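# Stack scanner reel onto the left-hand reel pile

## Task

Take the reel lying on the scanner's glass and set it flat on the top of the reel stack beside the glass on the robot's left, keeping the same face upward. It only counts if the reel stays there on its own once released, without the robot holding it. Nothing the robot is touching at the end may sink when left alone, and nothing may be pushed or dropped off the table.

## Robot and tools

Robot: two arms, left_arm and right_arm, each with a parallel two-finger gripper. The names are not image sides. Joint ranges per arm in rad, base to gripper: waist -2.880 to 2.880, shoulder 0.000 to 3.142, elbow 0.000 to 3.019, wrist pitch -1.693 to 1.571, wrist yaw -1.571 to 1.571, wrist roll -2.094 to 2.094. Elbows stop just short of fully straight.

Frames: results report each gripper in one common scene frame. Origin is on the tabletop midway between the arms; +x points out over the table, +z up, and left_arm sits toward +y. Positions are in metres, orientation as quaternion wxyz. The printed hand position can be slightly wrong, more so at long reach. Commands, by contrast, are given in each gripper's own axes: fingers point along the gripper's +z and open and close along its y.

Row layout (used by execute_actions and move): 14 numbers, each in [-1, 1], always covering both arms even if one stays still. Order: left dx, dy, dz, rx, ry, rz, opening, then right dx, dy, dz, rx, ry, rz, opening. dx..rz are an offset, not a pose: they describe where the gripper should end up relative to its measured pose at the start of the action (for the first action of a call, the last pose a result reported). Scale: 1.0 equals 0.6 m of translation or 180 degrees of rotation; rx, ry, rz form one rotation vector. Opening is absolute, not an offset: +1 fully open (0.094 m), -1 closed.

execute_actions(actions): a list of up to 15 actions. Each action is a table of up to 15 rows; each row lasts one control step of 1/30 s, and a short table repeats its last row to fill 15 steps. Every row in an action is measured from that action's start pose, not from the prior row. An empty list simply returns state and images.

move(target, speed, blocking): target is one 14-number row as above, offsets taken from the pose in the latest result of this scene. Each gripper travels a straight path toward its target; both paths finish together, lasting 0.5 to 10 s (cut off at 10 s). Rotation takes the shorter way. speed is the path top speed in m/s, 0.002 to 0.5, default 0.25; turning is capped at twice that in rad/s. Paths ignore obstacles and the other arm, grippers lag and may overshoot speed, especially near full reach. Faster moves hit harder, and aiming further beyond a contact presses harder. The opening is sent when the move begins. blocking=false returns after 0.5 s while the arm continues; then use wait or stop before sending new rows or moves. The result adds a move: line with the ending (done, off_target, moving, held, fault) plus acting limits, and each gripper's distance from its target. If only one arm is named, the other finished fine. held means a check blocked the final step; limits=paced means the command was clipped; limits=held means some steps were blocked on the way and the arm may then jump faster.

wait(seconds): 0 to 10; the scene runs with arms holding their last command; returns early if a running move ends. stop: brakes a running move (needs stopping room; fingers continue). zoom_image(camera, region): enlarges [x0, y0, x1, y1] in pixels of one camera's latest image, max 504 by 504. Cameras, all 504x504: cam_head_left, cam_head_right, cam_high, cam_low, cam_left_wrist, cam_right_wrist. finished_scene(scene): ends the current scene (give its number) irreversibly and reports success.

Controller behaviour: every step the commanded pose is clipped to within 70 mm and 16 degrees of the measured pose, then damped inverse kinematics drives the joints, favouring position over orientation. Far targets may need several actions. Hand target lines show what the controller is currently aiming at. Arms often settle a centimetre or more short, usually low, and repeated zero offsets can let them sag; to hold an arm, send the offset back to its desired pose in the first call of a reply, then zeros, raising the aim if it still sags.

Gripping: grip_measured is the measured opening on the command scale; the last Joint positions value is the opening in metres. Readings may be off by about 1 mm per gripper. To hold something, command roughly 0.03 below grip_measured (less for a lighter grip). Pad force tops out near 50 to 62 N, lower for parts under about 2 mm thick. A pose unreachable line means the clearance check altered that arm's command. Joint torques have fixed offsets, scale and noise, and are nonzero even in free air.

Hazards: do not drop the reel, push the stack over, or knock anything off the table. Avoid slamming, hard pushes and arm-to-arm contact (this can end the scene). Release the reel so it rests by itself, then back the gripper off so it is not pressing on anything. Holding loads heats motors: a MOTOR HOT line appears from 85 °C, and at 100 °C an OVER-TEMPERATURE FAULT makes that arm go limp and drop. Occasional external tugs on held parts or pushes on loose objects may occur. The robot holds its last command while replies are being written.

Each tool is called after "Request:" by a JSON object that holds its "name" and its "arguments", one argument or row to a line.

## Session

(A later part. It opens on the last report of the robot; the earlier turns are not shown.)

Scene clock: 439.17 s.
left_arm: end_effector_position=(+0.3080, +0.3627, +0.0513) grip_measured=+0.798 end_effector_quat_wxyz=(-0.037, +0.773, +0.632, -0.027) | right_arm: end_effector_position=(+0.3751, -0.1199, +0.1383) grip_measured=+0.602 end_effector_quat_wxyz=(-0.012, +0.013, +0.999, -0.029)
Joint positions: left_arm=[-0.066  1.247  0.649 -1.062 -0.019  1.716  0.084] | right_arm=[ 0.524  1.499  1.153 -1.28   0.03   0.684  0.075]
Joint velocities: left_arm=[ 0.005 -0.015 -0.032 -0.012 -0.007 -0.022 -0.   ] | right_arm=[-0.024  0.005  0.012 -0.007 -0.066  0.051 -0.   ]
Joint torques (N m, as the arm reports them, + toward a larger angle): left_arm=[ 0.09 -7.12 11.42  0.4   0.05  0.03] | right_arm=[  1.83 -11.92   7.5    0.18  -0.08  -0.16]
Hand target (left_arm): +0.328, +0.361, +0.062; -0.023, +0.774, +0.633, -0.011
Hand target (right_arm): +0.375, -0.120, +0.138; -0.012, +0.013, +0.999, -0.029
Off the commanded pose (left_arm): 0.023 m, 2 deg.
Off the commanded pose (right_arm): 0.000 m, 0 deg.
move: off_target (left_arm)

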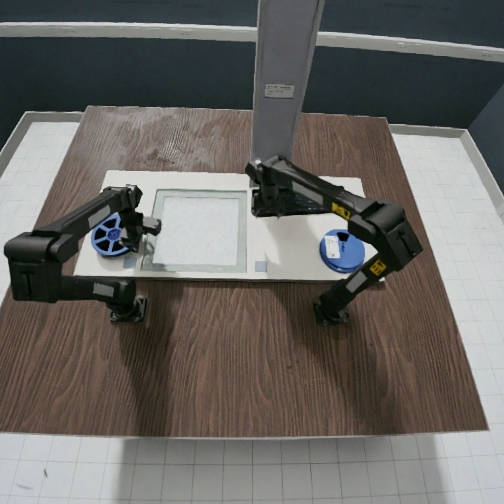

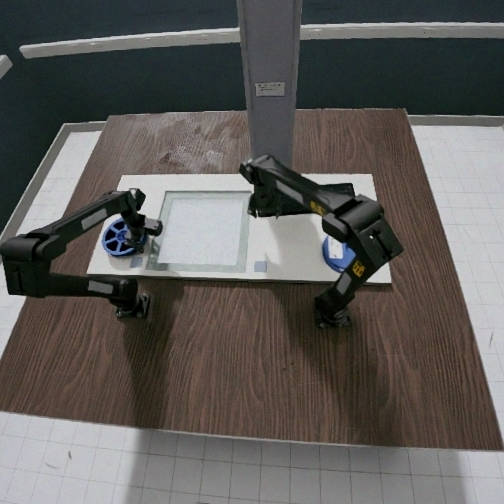

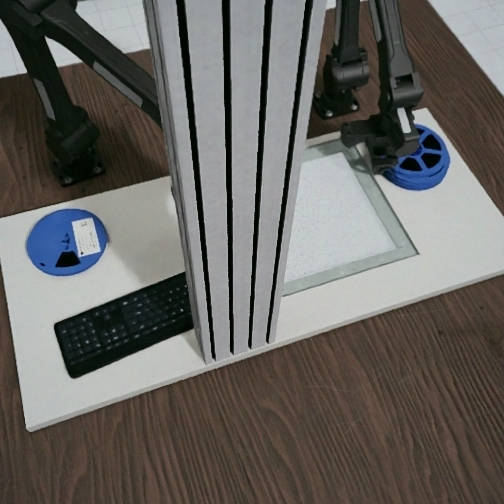

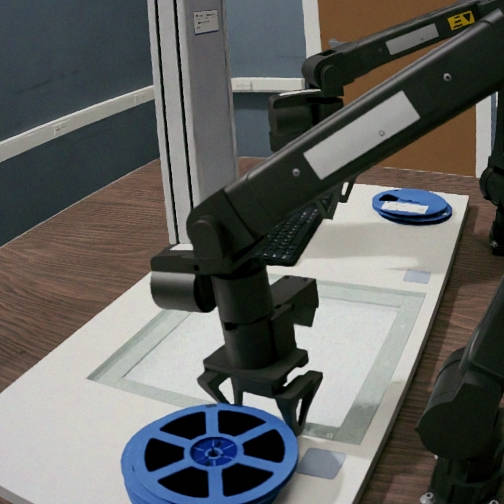

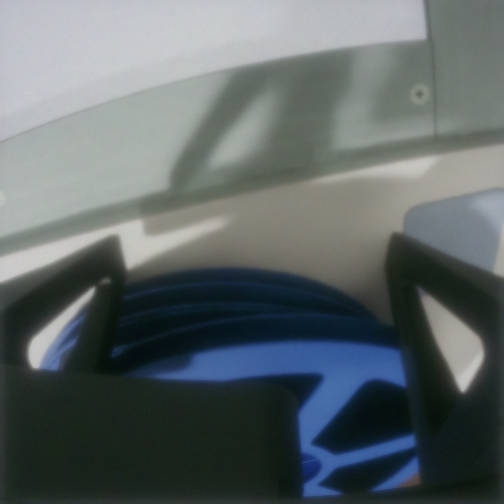

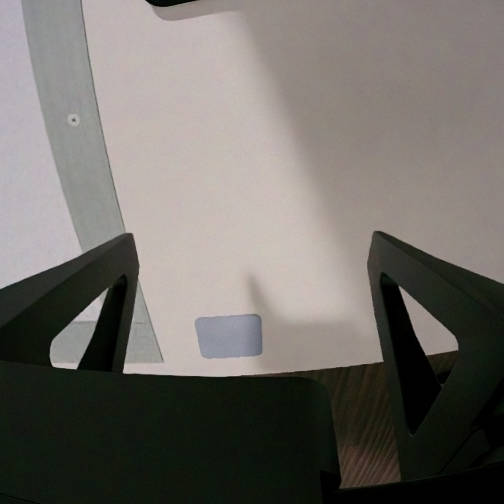

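Request:
{"name": "move", "arguments": {
  "target": [-0.06,0,-0.1,0,0,0,0.8, 0,0,0,0,0,0,0.6],
  "speed": 0.1
}}

Request:
{"name": "zoom_image", "arguments": {
  "camera": "cam_high",
  "region": [300,60,480,220]
}}

Request:
{"name": "zoom_image", "arguments": {
  "camera": "cam_head_left",
  "region": [60,170,200,290]
}}

Scene clock: 443.83 s.
left_arm: end_effector_position=(+0.2897, +0.3306, +0.0934) grip_measured=+0.798 end_effector_quat_wxyz=(-0.053, +0.775, +0.628, -0.041) | right_arm: end_effector_position=(+0.3751, -0.1199, +0.1383) grip_measured=+0.602 end_effector_quat_wxyz=(-0.012, +0.013, +0.999, -0.029)
Joint positions: left_arm=[-0.193  1.165  0.709 -1.249 -0.007  1.599  0.084] | right_arm=[ 0.524  1.499  1.153 -1.28   0.03   0.684  0.075]
Joint velocities: left_arm=[ 0.005 -0.015 -0.012 -0.012  0.007  0.007  0.001] | right_arm=[ 0.005 -0.005 -0.022  0.002 -0.037 -0.022  0.002]
Joint torques (N m, as the arm reports them, + toward a larger angle): left_arm=[-0.22 -7.35 12.81 -0.43  0.13 -0.03] | right_arm=[  1.72 -11.94   7.51   0.18  -0.08  -0.15]
Hand target (left_arm): +0.307, +0.326, +0.111; -0.036, +0.773, +0.632, -0.027
Hand target (right_arm): +0.375, -0.120, +0.138; -0.012, +0.013, +0.999, -0.029
Off the commanded pose (left_arm): 0.024 m, 3 deg.
Off the commanded pose (right_arm): 0.000 m, 0 deg.
move: off_target (left_arm)

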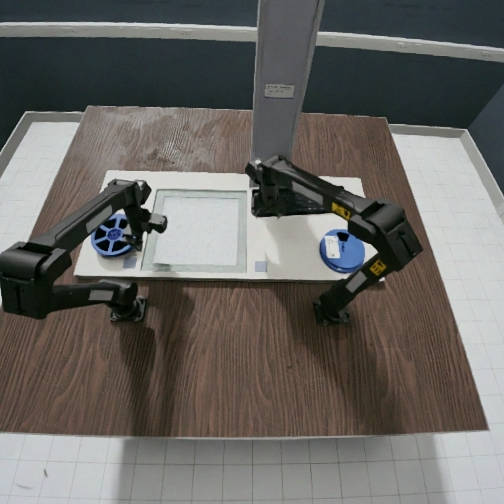

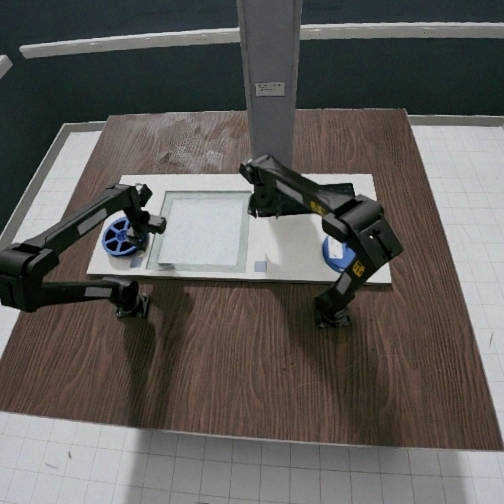

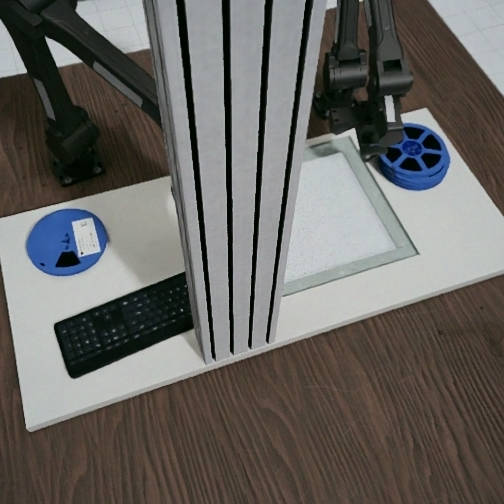

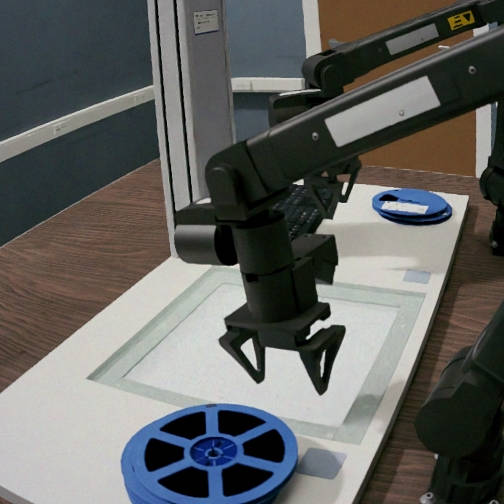

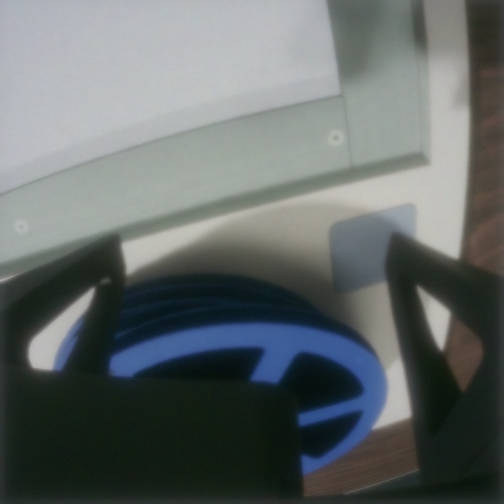

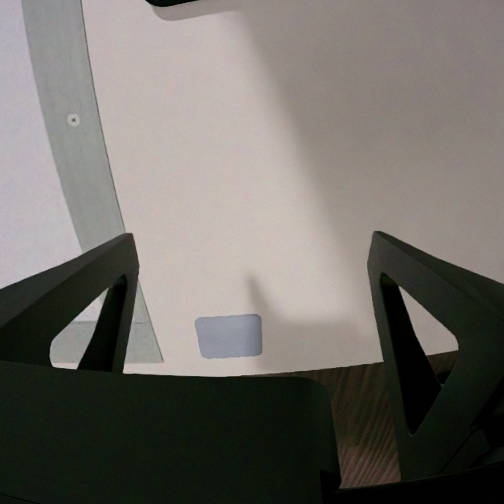

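Region (300, 60, 480, 220) of cam_high's 504x504 image, scaled by 2.800, with more detail than that image has.

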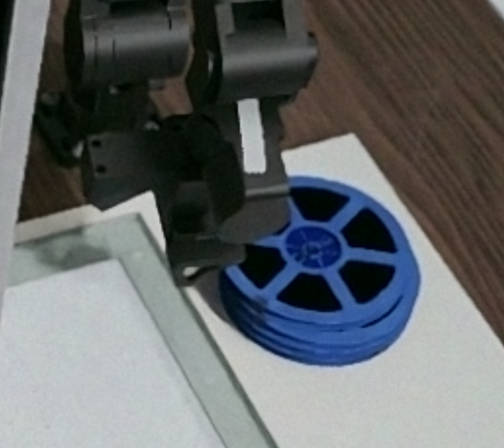

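Region (60, 170, 200, 290) of cam_head_left's 504x504 image, scaled by 3.600, with more detail than that image has; it fills the top 432 rows of this view, and the rest is white.

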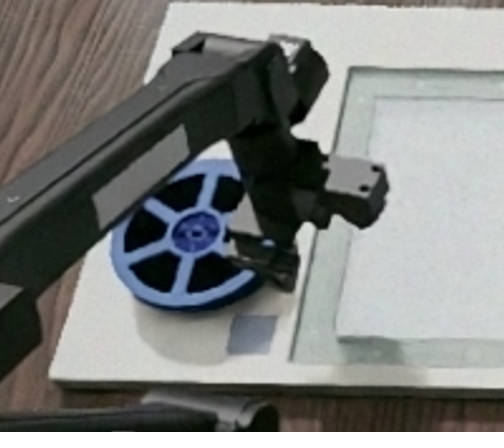

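Request:
{"name": "move", "arguments": {
  "target": [0.115,-0.17,-0.015,0,0,-0.167,-1, 0,0,0,0,0,0,0.6],
  "speed": 0.12
}}

Scene clock: 454.83 s.
left_arm: end_effector_position=(+0.2103, +0.4205, +0.1186) grip_measured=-0.997 end_effector_quat_wxyz=(-0.060, +0.591, +0.804, -0.022) | right_arm: end_effector_position=(+0.3751, -0.1199, +0.1383) grip_measured=+0.602 end_effector_quat_wxyz=(-0.012, +0.013, +0.999, -0.029)
Joint positions: left_arm=[ 0.209  0.861  0.597 -1.419 -0.061  1.485  0.   ] | right_arm=[ 0.524  1.499  1.153 -1.28   0.03   0.684  0.075]
Joint velocities: left_arm=[ 0.005 -0.005  0.002 -0.022  0.022  0.051  0.   ] | right_arm=[ 0.015 -0.005 -0.002  0.002 -0.051  0.022 -0.001]
Joint torques (N m, as the arm reports them, + toward a larger angle): left_arm=[ 0.67 -3.39  8.55 -0.47 -0.11  0.  ] | right_arm=[  1.8  -11.86   7.5    0.18  -0.08  -0.15]
Hand target (left_arm): +0.206, +0.421, +0.118; -0.065, +0.586, +0.807, -0.025
Hand target (right_arm): +0.375, -0.120, +0.138; -0.012, +0.013, +0.999, -0.029
Off the commanded pose (left_arm): 0.005 m, 1 deg.
Off the commanded pose (right_arm): 0.000 m, 0 deg.
move: done

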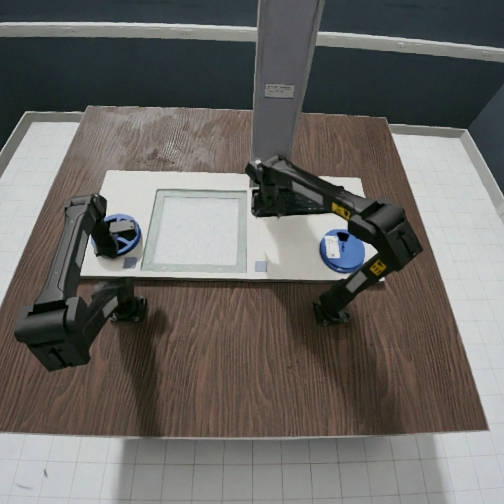

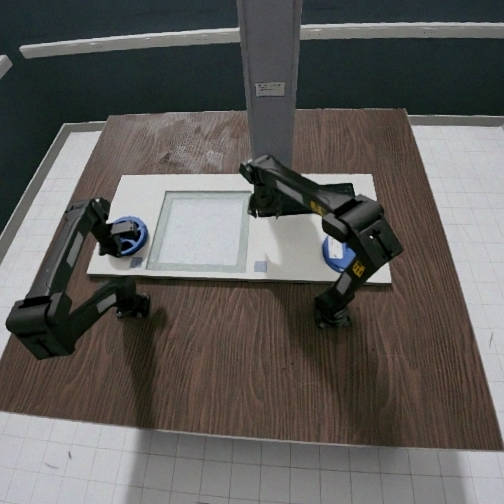

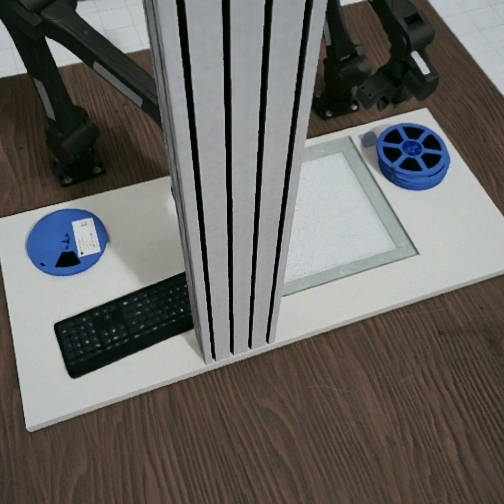

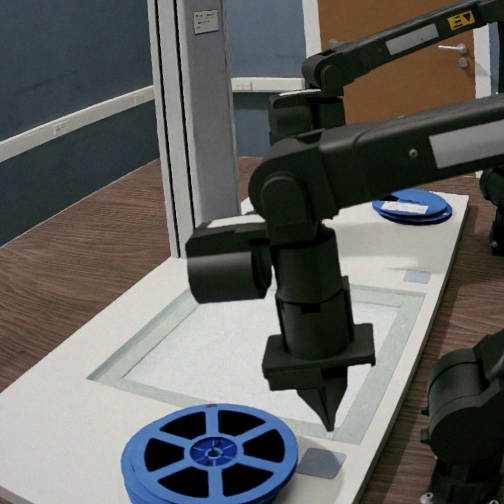

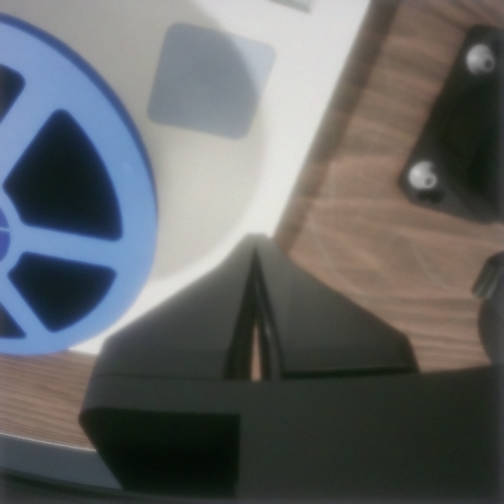

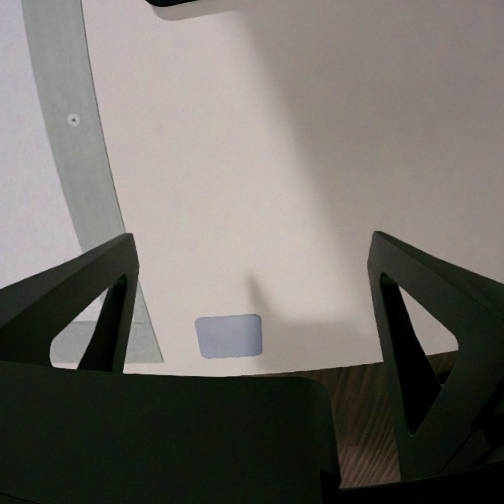

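Request:
{"name": "move", "arguments": {
  "target": [0,0.012,0.085,0,0,0,-1, 0,0,0,0,0,0,0.6],
  "speed": 0.08
}}

Scene clock: 458.53 s.
left_arm: end_effector_position=(+0.2096, +0.4222, +0.0689) grip_measured=-0.997 end_effector_quat_wxyz=(-0.061, +0.589, +0.806, -0.024) | right_arm: end_effector_position=(+0.3751, -0.1199, +0.1383) grip_measured=+0.602 end_effector_quat_wxyz=(-0.012, +0.013, +0.999, -0.029)
Joint positions: left_arm=[ 0.22   0.93   0.492 -1.249 -0.061  1.49   0.   ] | right_arm=[ 0.524  1.499  1.153 -1.28   0.03   0.684  0.075]
Joint velocities: left_arm=[-0.015  0.005  0.007  0.002 -0.007  0.037  0.   ] | right_arm=[-0.005 -0.005 -0.012 -0.002  0.037  0.007 -0.   ]
Joint torques (N m, as the arm reports them, + toward a larger angle): left_arm=[ 0.86 -3.04  8.27  0.42 -0.1   0.13] | right_arm=[  1.79 -11.91   7.5    0.19  -0.08  -0.16]
Hand target (left_arm): +0.210, +0.424, +0.067; -0.060, +0.591, +0.804, -0.022
Hand target (right_arm): +0.375, -0.120, +0.138; -0.012, +0.013, +0.999, -0.029
Off the commanded pose (left_arm): 0.003 m, 0 deg.
Off the commanded pose (right_arm): 0.000 m, 0 deg.
move: done

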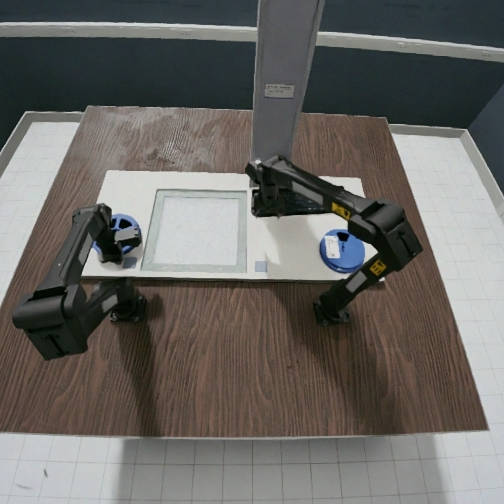

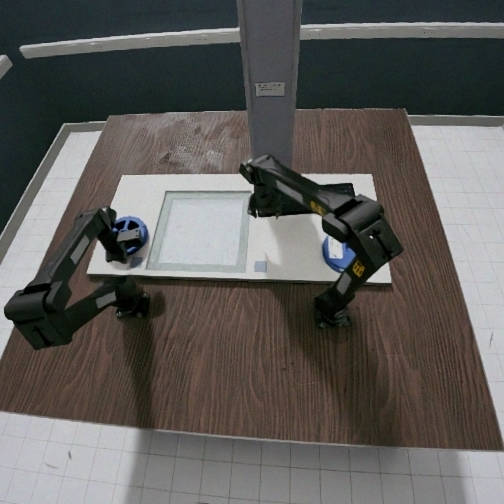

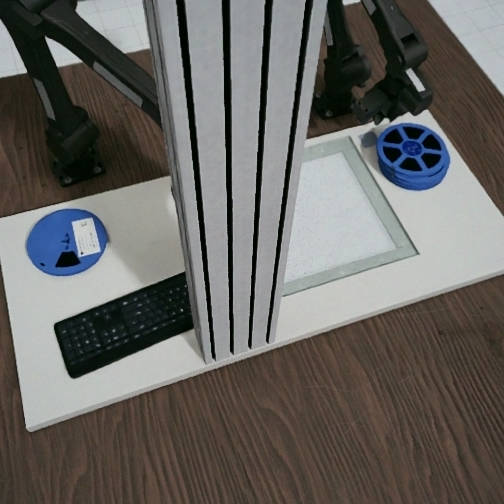

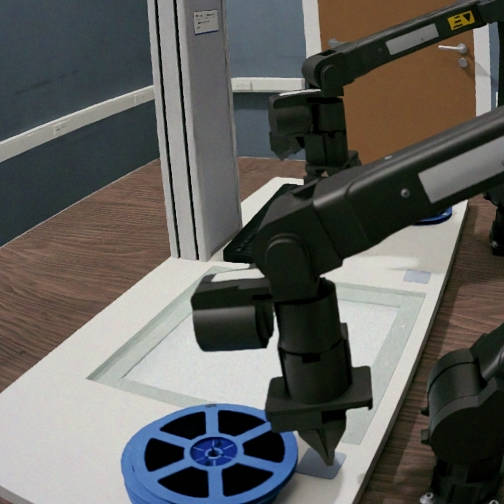

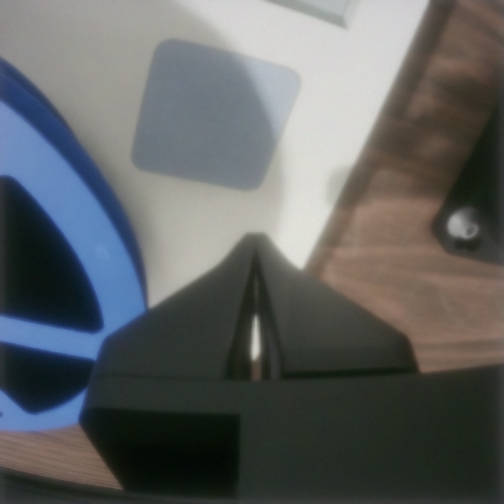

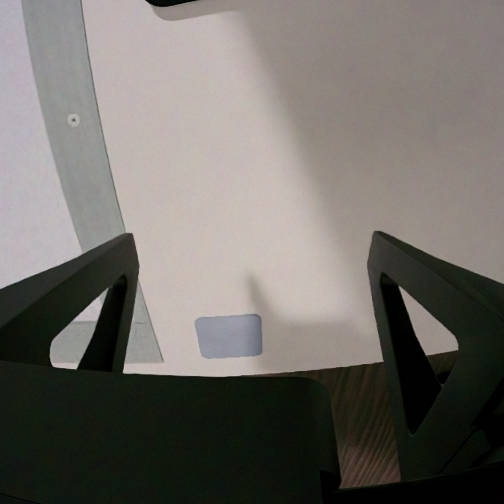

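Request:
{"name": "execute_actions", "arguments": {
  "actions": [
    [[0.017,0,0,0,0,0,0.1, 0,0,0,0,0,0,0.6]],
    [[0,0,0,0,0,0,0.15, 0,0,0,0,0,0,0.6],[0,0,0,0,0,0,0.18, 0,0,0,0,0,0,0.6],[0,0,0,0,0,0,0.21, 0,0,0,0,0,0,0.6],[0,0,0,0,0,0,0.24, 0,0,0,0,0,0,0.6],[0,0,0,0,0,0,0.27, 0,0,0,0,0,0,0.6],[0,0,0,0,0,0,0.3, 0,0,0,0,0,0,0.6],[0,0,0,0,0,0,0.33, 0,0,0,0,0,0,0.6],[0,0,0,0,0,0,0.36, 0,0,0,0,0,0,0.6],[0,0,0,0,0,0,0.39, 0,0,0,0,0,0,0.6],[0,0,0,0,0,0,0.42, 0,0,0,0,0,0,0.6],[0,0,0,0,0,0,0.45, 0,0,0,0,0,0,0.6]]
  ]
}}

Request:
{"name": "zoom_image", "arguments": {
  "camera": "cam_high",
  "region": [300,60,480,220]
}}

Scene clock: 467.67 s.
left_arm: end_effector_position=(+0.2067, +0.4311, +0.0690) grip_measured=+0.448 end_effector_quat_wxyz=(-0.062, +0.585, +0.808, -0.025) | right_arm: end_effector_position=(+0.3751, -0.1199, +0.1383) grip_measured=+0.602 end_effector_quat_wxyz=(-0.012, +0.013, +0.999, -0.029)
Joint positions: left_arm=[ 0.272  0.93   0.492 -1.249 -0.066  1.532  0.068] | right_arm=[ 0.524  1.499  1.153 -1.28   0.03   0.684  0.075]
Joint velocities: left_arm=[ 0.015 -0.005 -0.007  0.017  0.081 -0.022 -0.001] | right_arm=[-0.015 -0.015 -0.002 -0.007 -0.037 -0.051  0.   ]
Joint torques (N m, as the arm reports them, + toward a larger angle): left_arm=[ 0.02 -3.75  8.7  -0.06 -0.01  0.06] | right_arm=[  1.76 -11.94   7.5    0.19  -0.08  -0.16]
Hand target (left_arm): +0.207, +0.431, +0.069; -0.062, +0.585, +0.808, -0.025
Hand target (right_arm): +0.375, -0.120, +0.138; -0.012, +0.013, +0.999, -0.029
Off the commanded pose (left_arm): 0.000 m, 0 deg.
Off the commanded pose (right_arm): 0.000 m, 0 deg.

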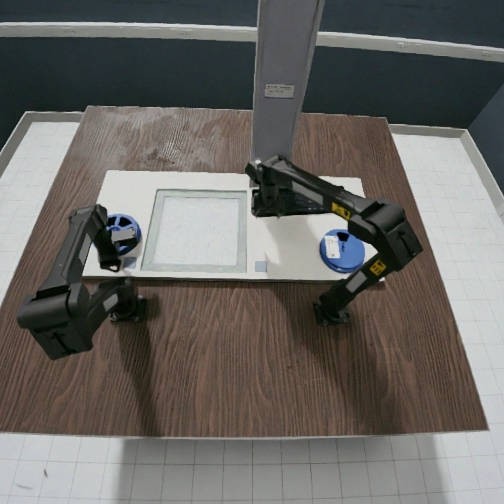

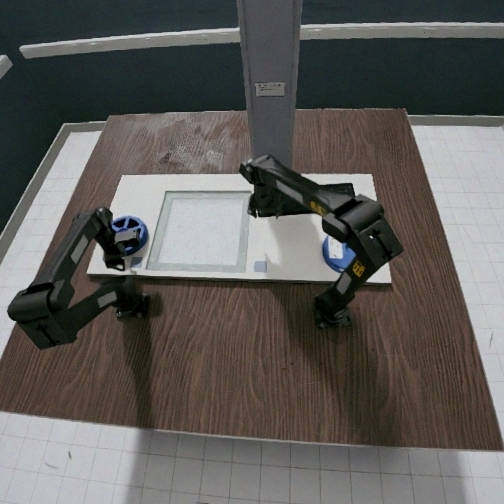

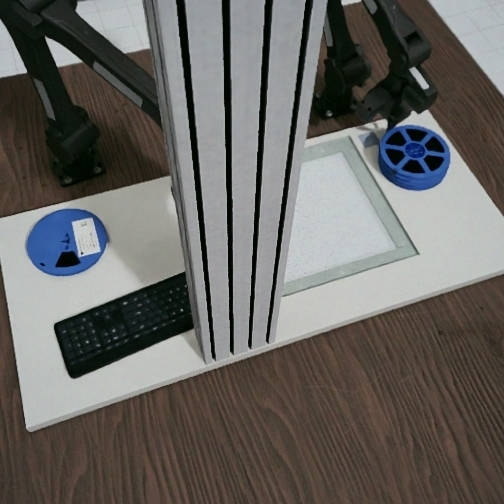

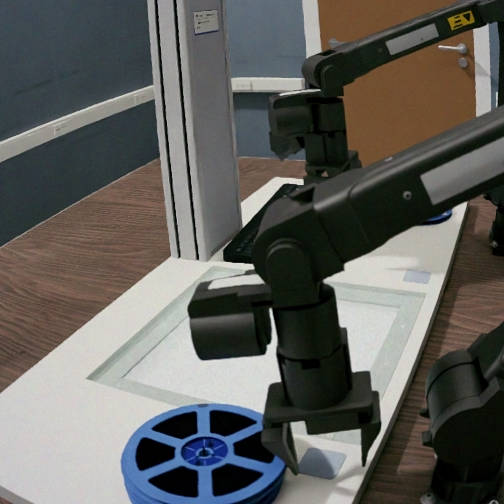

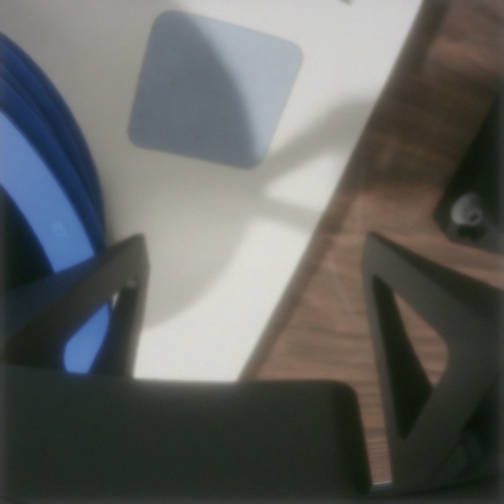

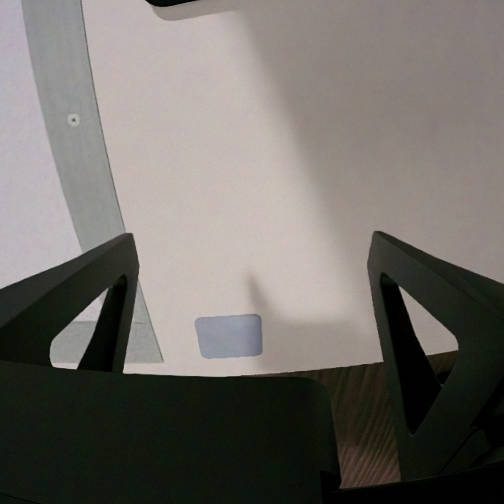

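Region (300, 60, 480, 220) of cam_high's 504x504 image, scaled by 2.800, with more detail than that image has.

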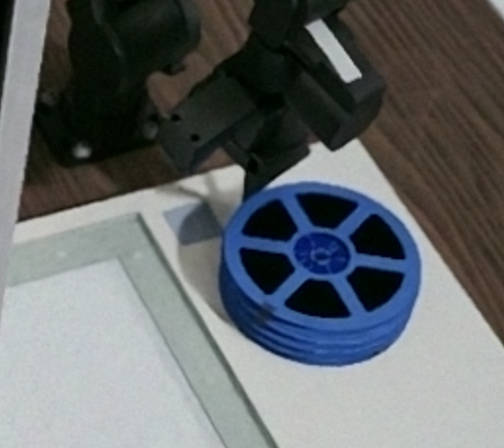

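Aligned. Close gripper to release contact and finish.

Request:
{"name": "execute_actions", "arguments": {
  "actions": [
    [[0,0,0,0,0,0,-1, 0,0,0,0,0,0,0.6]]
  ]
}}

Request:
{"name": "finished_scene", "arguments": {
  "scene": 1
}}

Scene clock: 469.87 s.
left_arm: end_effector_position=(+0.2067, +0.4311, +0.0690) grip_measured=-0.997 end_effector_quat_wxyz=(-0.062, +0.585, +0.808, -0.025) | right_arm: end_effector_position=(+0.3751, -0.1199, +0.1383) grip_measured=+0.602 end_effector_quat_wxyz=(-0.012, +0.013, +0.999, -0.029)
Joint positions: left_arm=[ 0.272  0.93   0.492 -1.249 -0.066  1.532  0.   ] | right_arm=[ 0.524  1.499  1.153 -1.28   0.03   0.684  0.075]
Joint velocities: left_arm=[-0.024 -0.015  0.007 -0.002  0.066  0.007 -0.001] | right_arm=[ 0.005 -0.024 -0.012  0.002  0.007 -0.022 -0.   ]
Joint torques (N m, as the arm reports them, + toward a larger angle): left_arm=[ 0.13 -3.31  8.56 -0.02  0.    0.06] | right_arm=[  1.76 -11.82   7.48   0.19  -0.08  -0.15]
Hand target (left_arm): +0.207, +0.431, +0.069; -0.062, +0.585, +0.808, -0.025
Hand target (right_arm): +0.375, -0.120, +0.138; -0.012, +0.013, +0.999, -0.029
Off the commanded pose (left_arm): 0.000 m, 0 deg.
Off the commanded pose (right_arm): 0.000 m, 0 deg.

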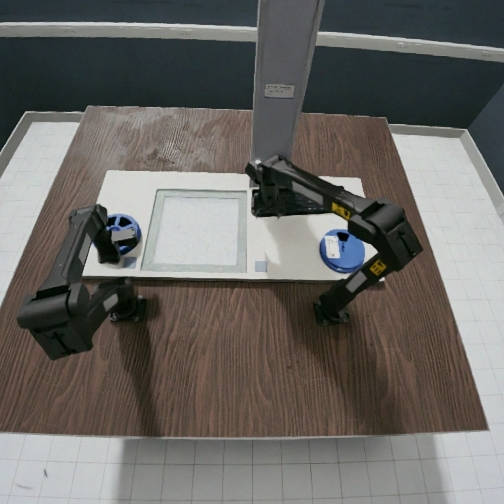

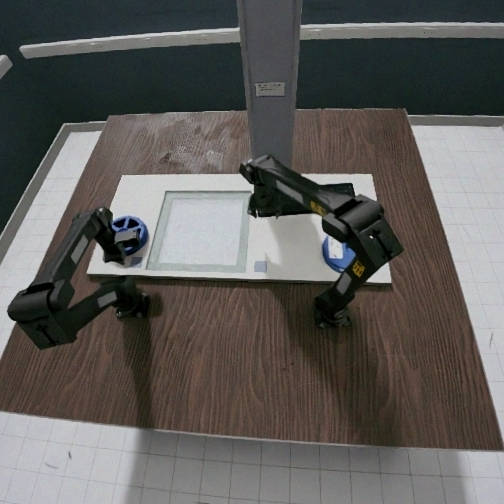

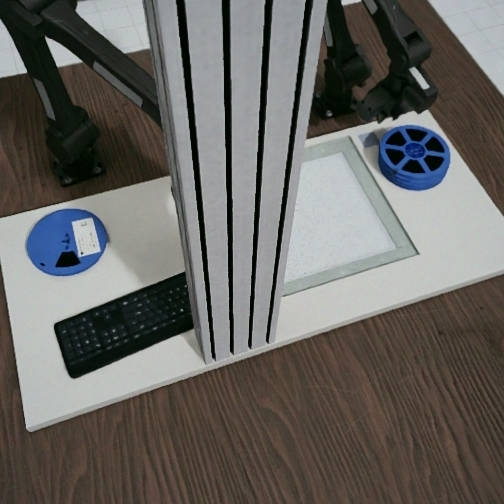

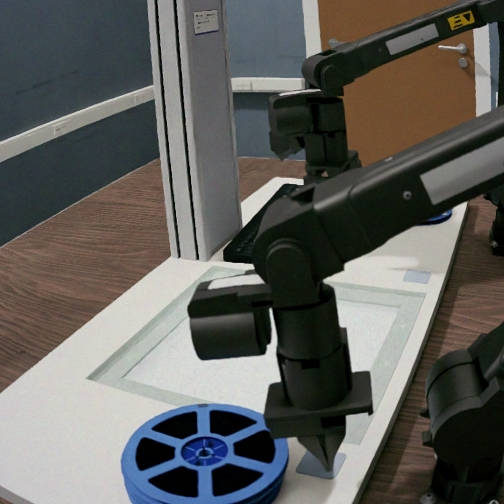

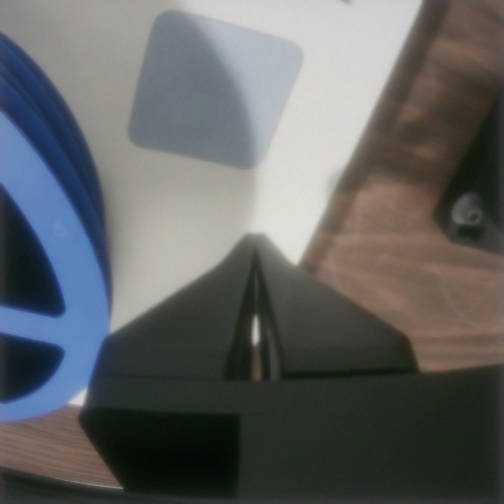

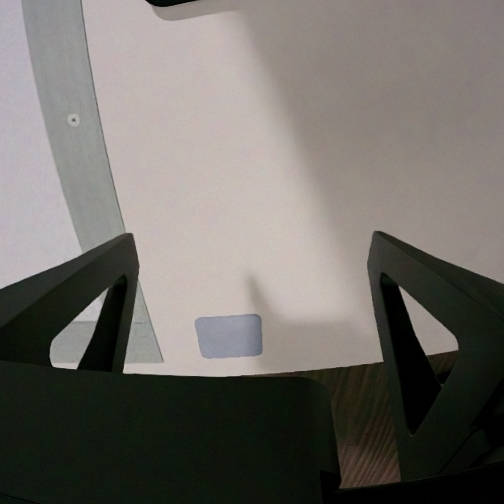

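The scene is finished: the task was done.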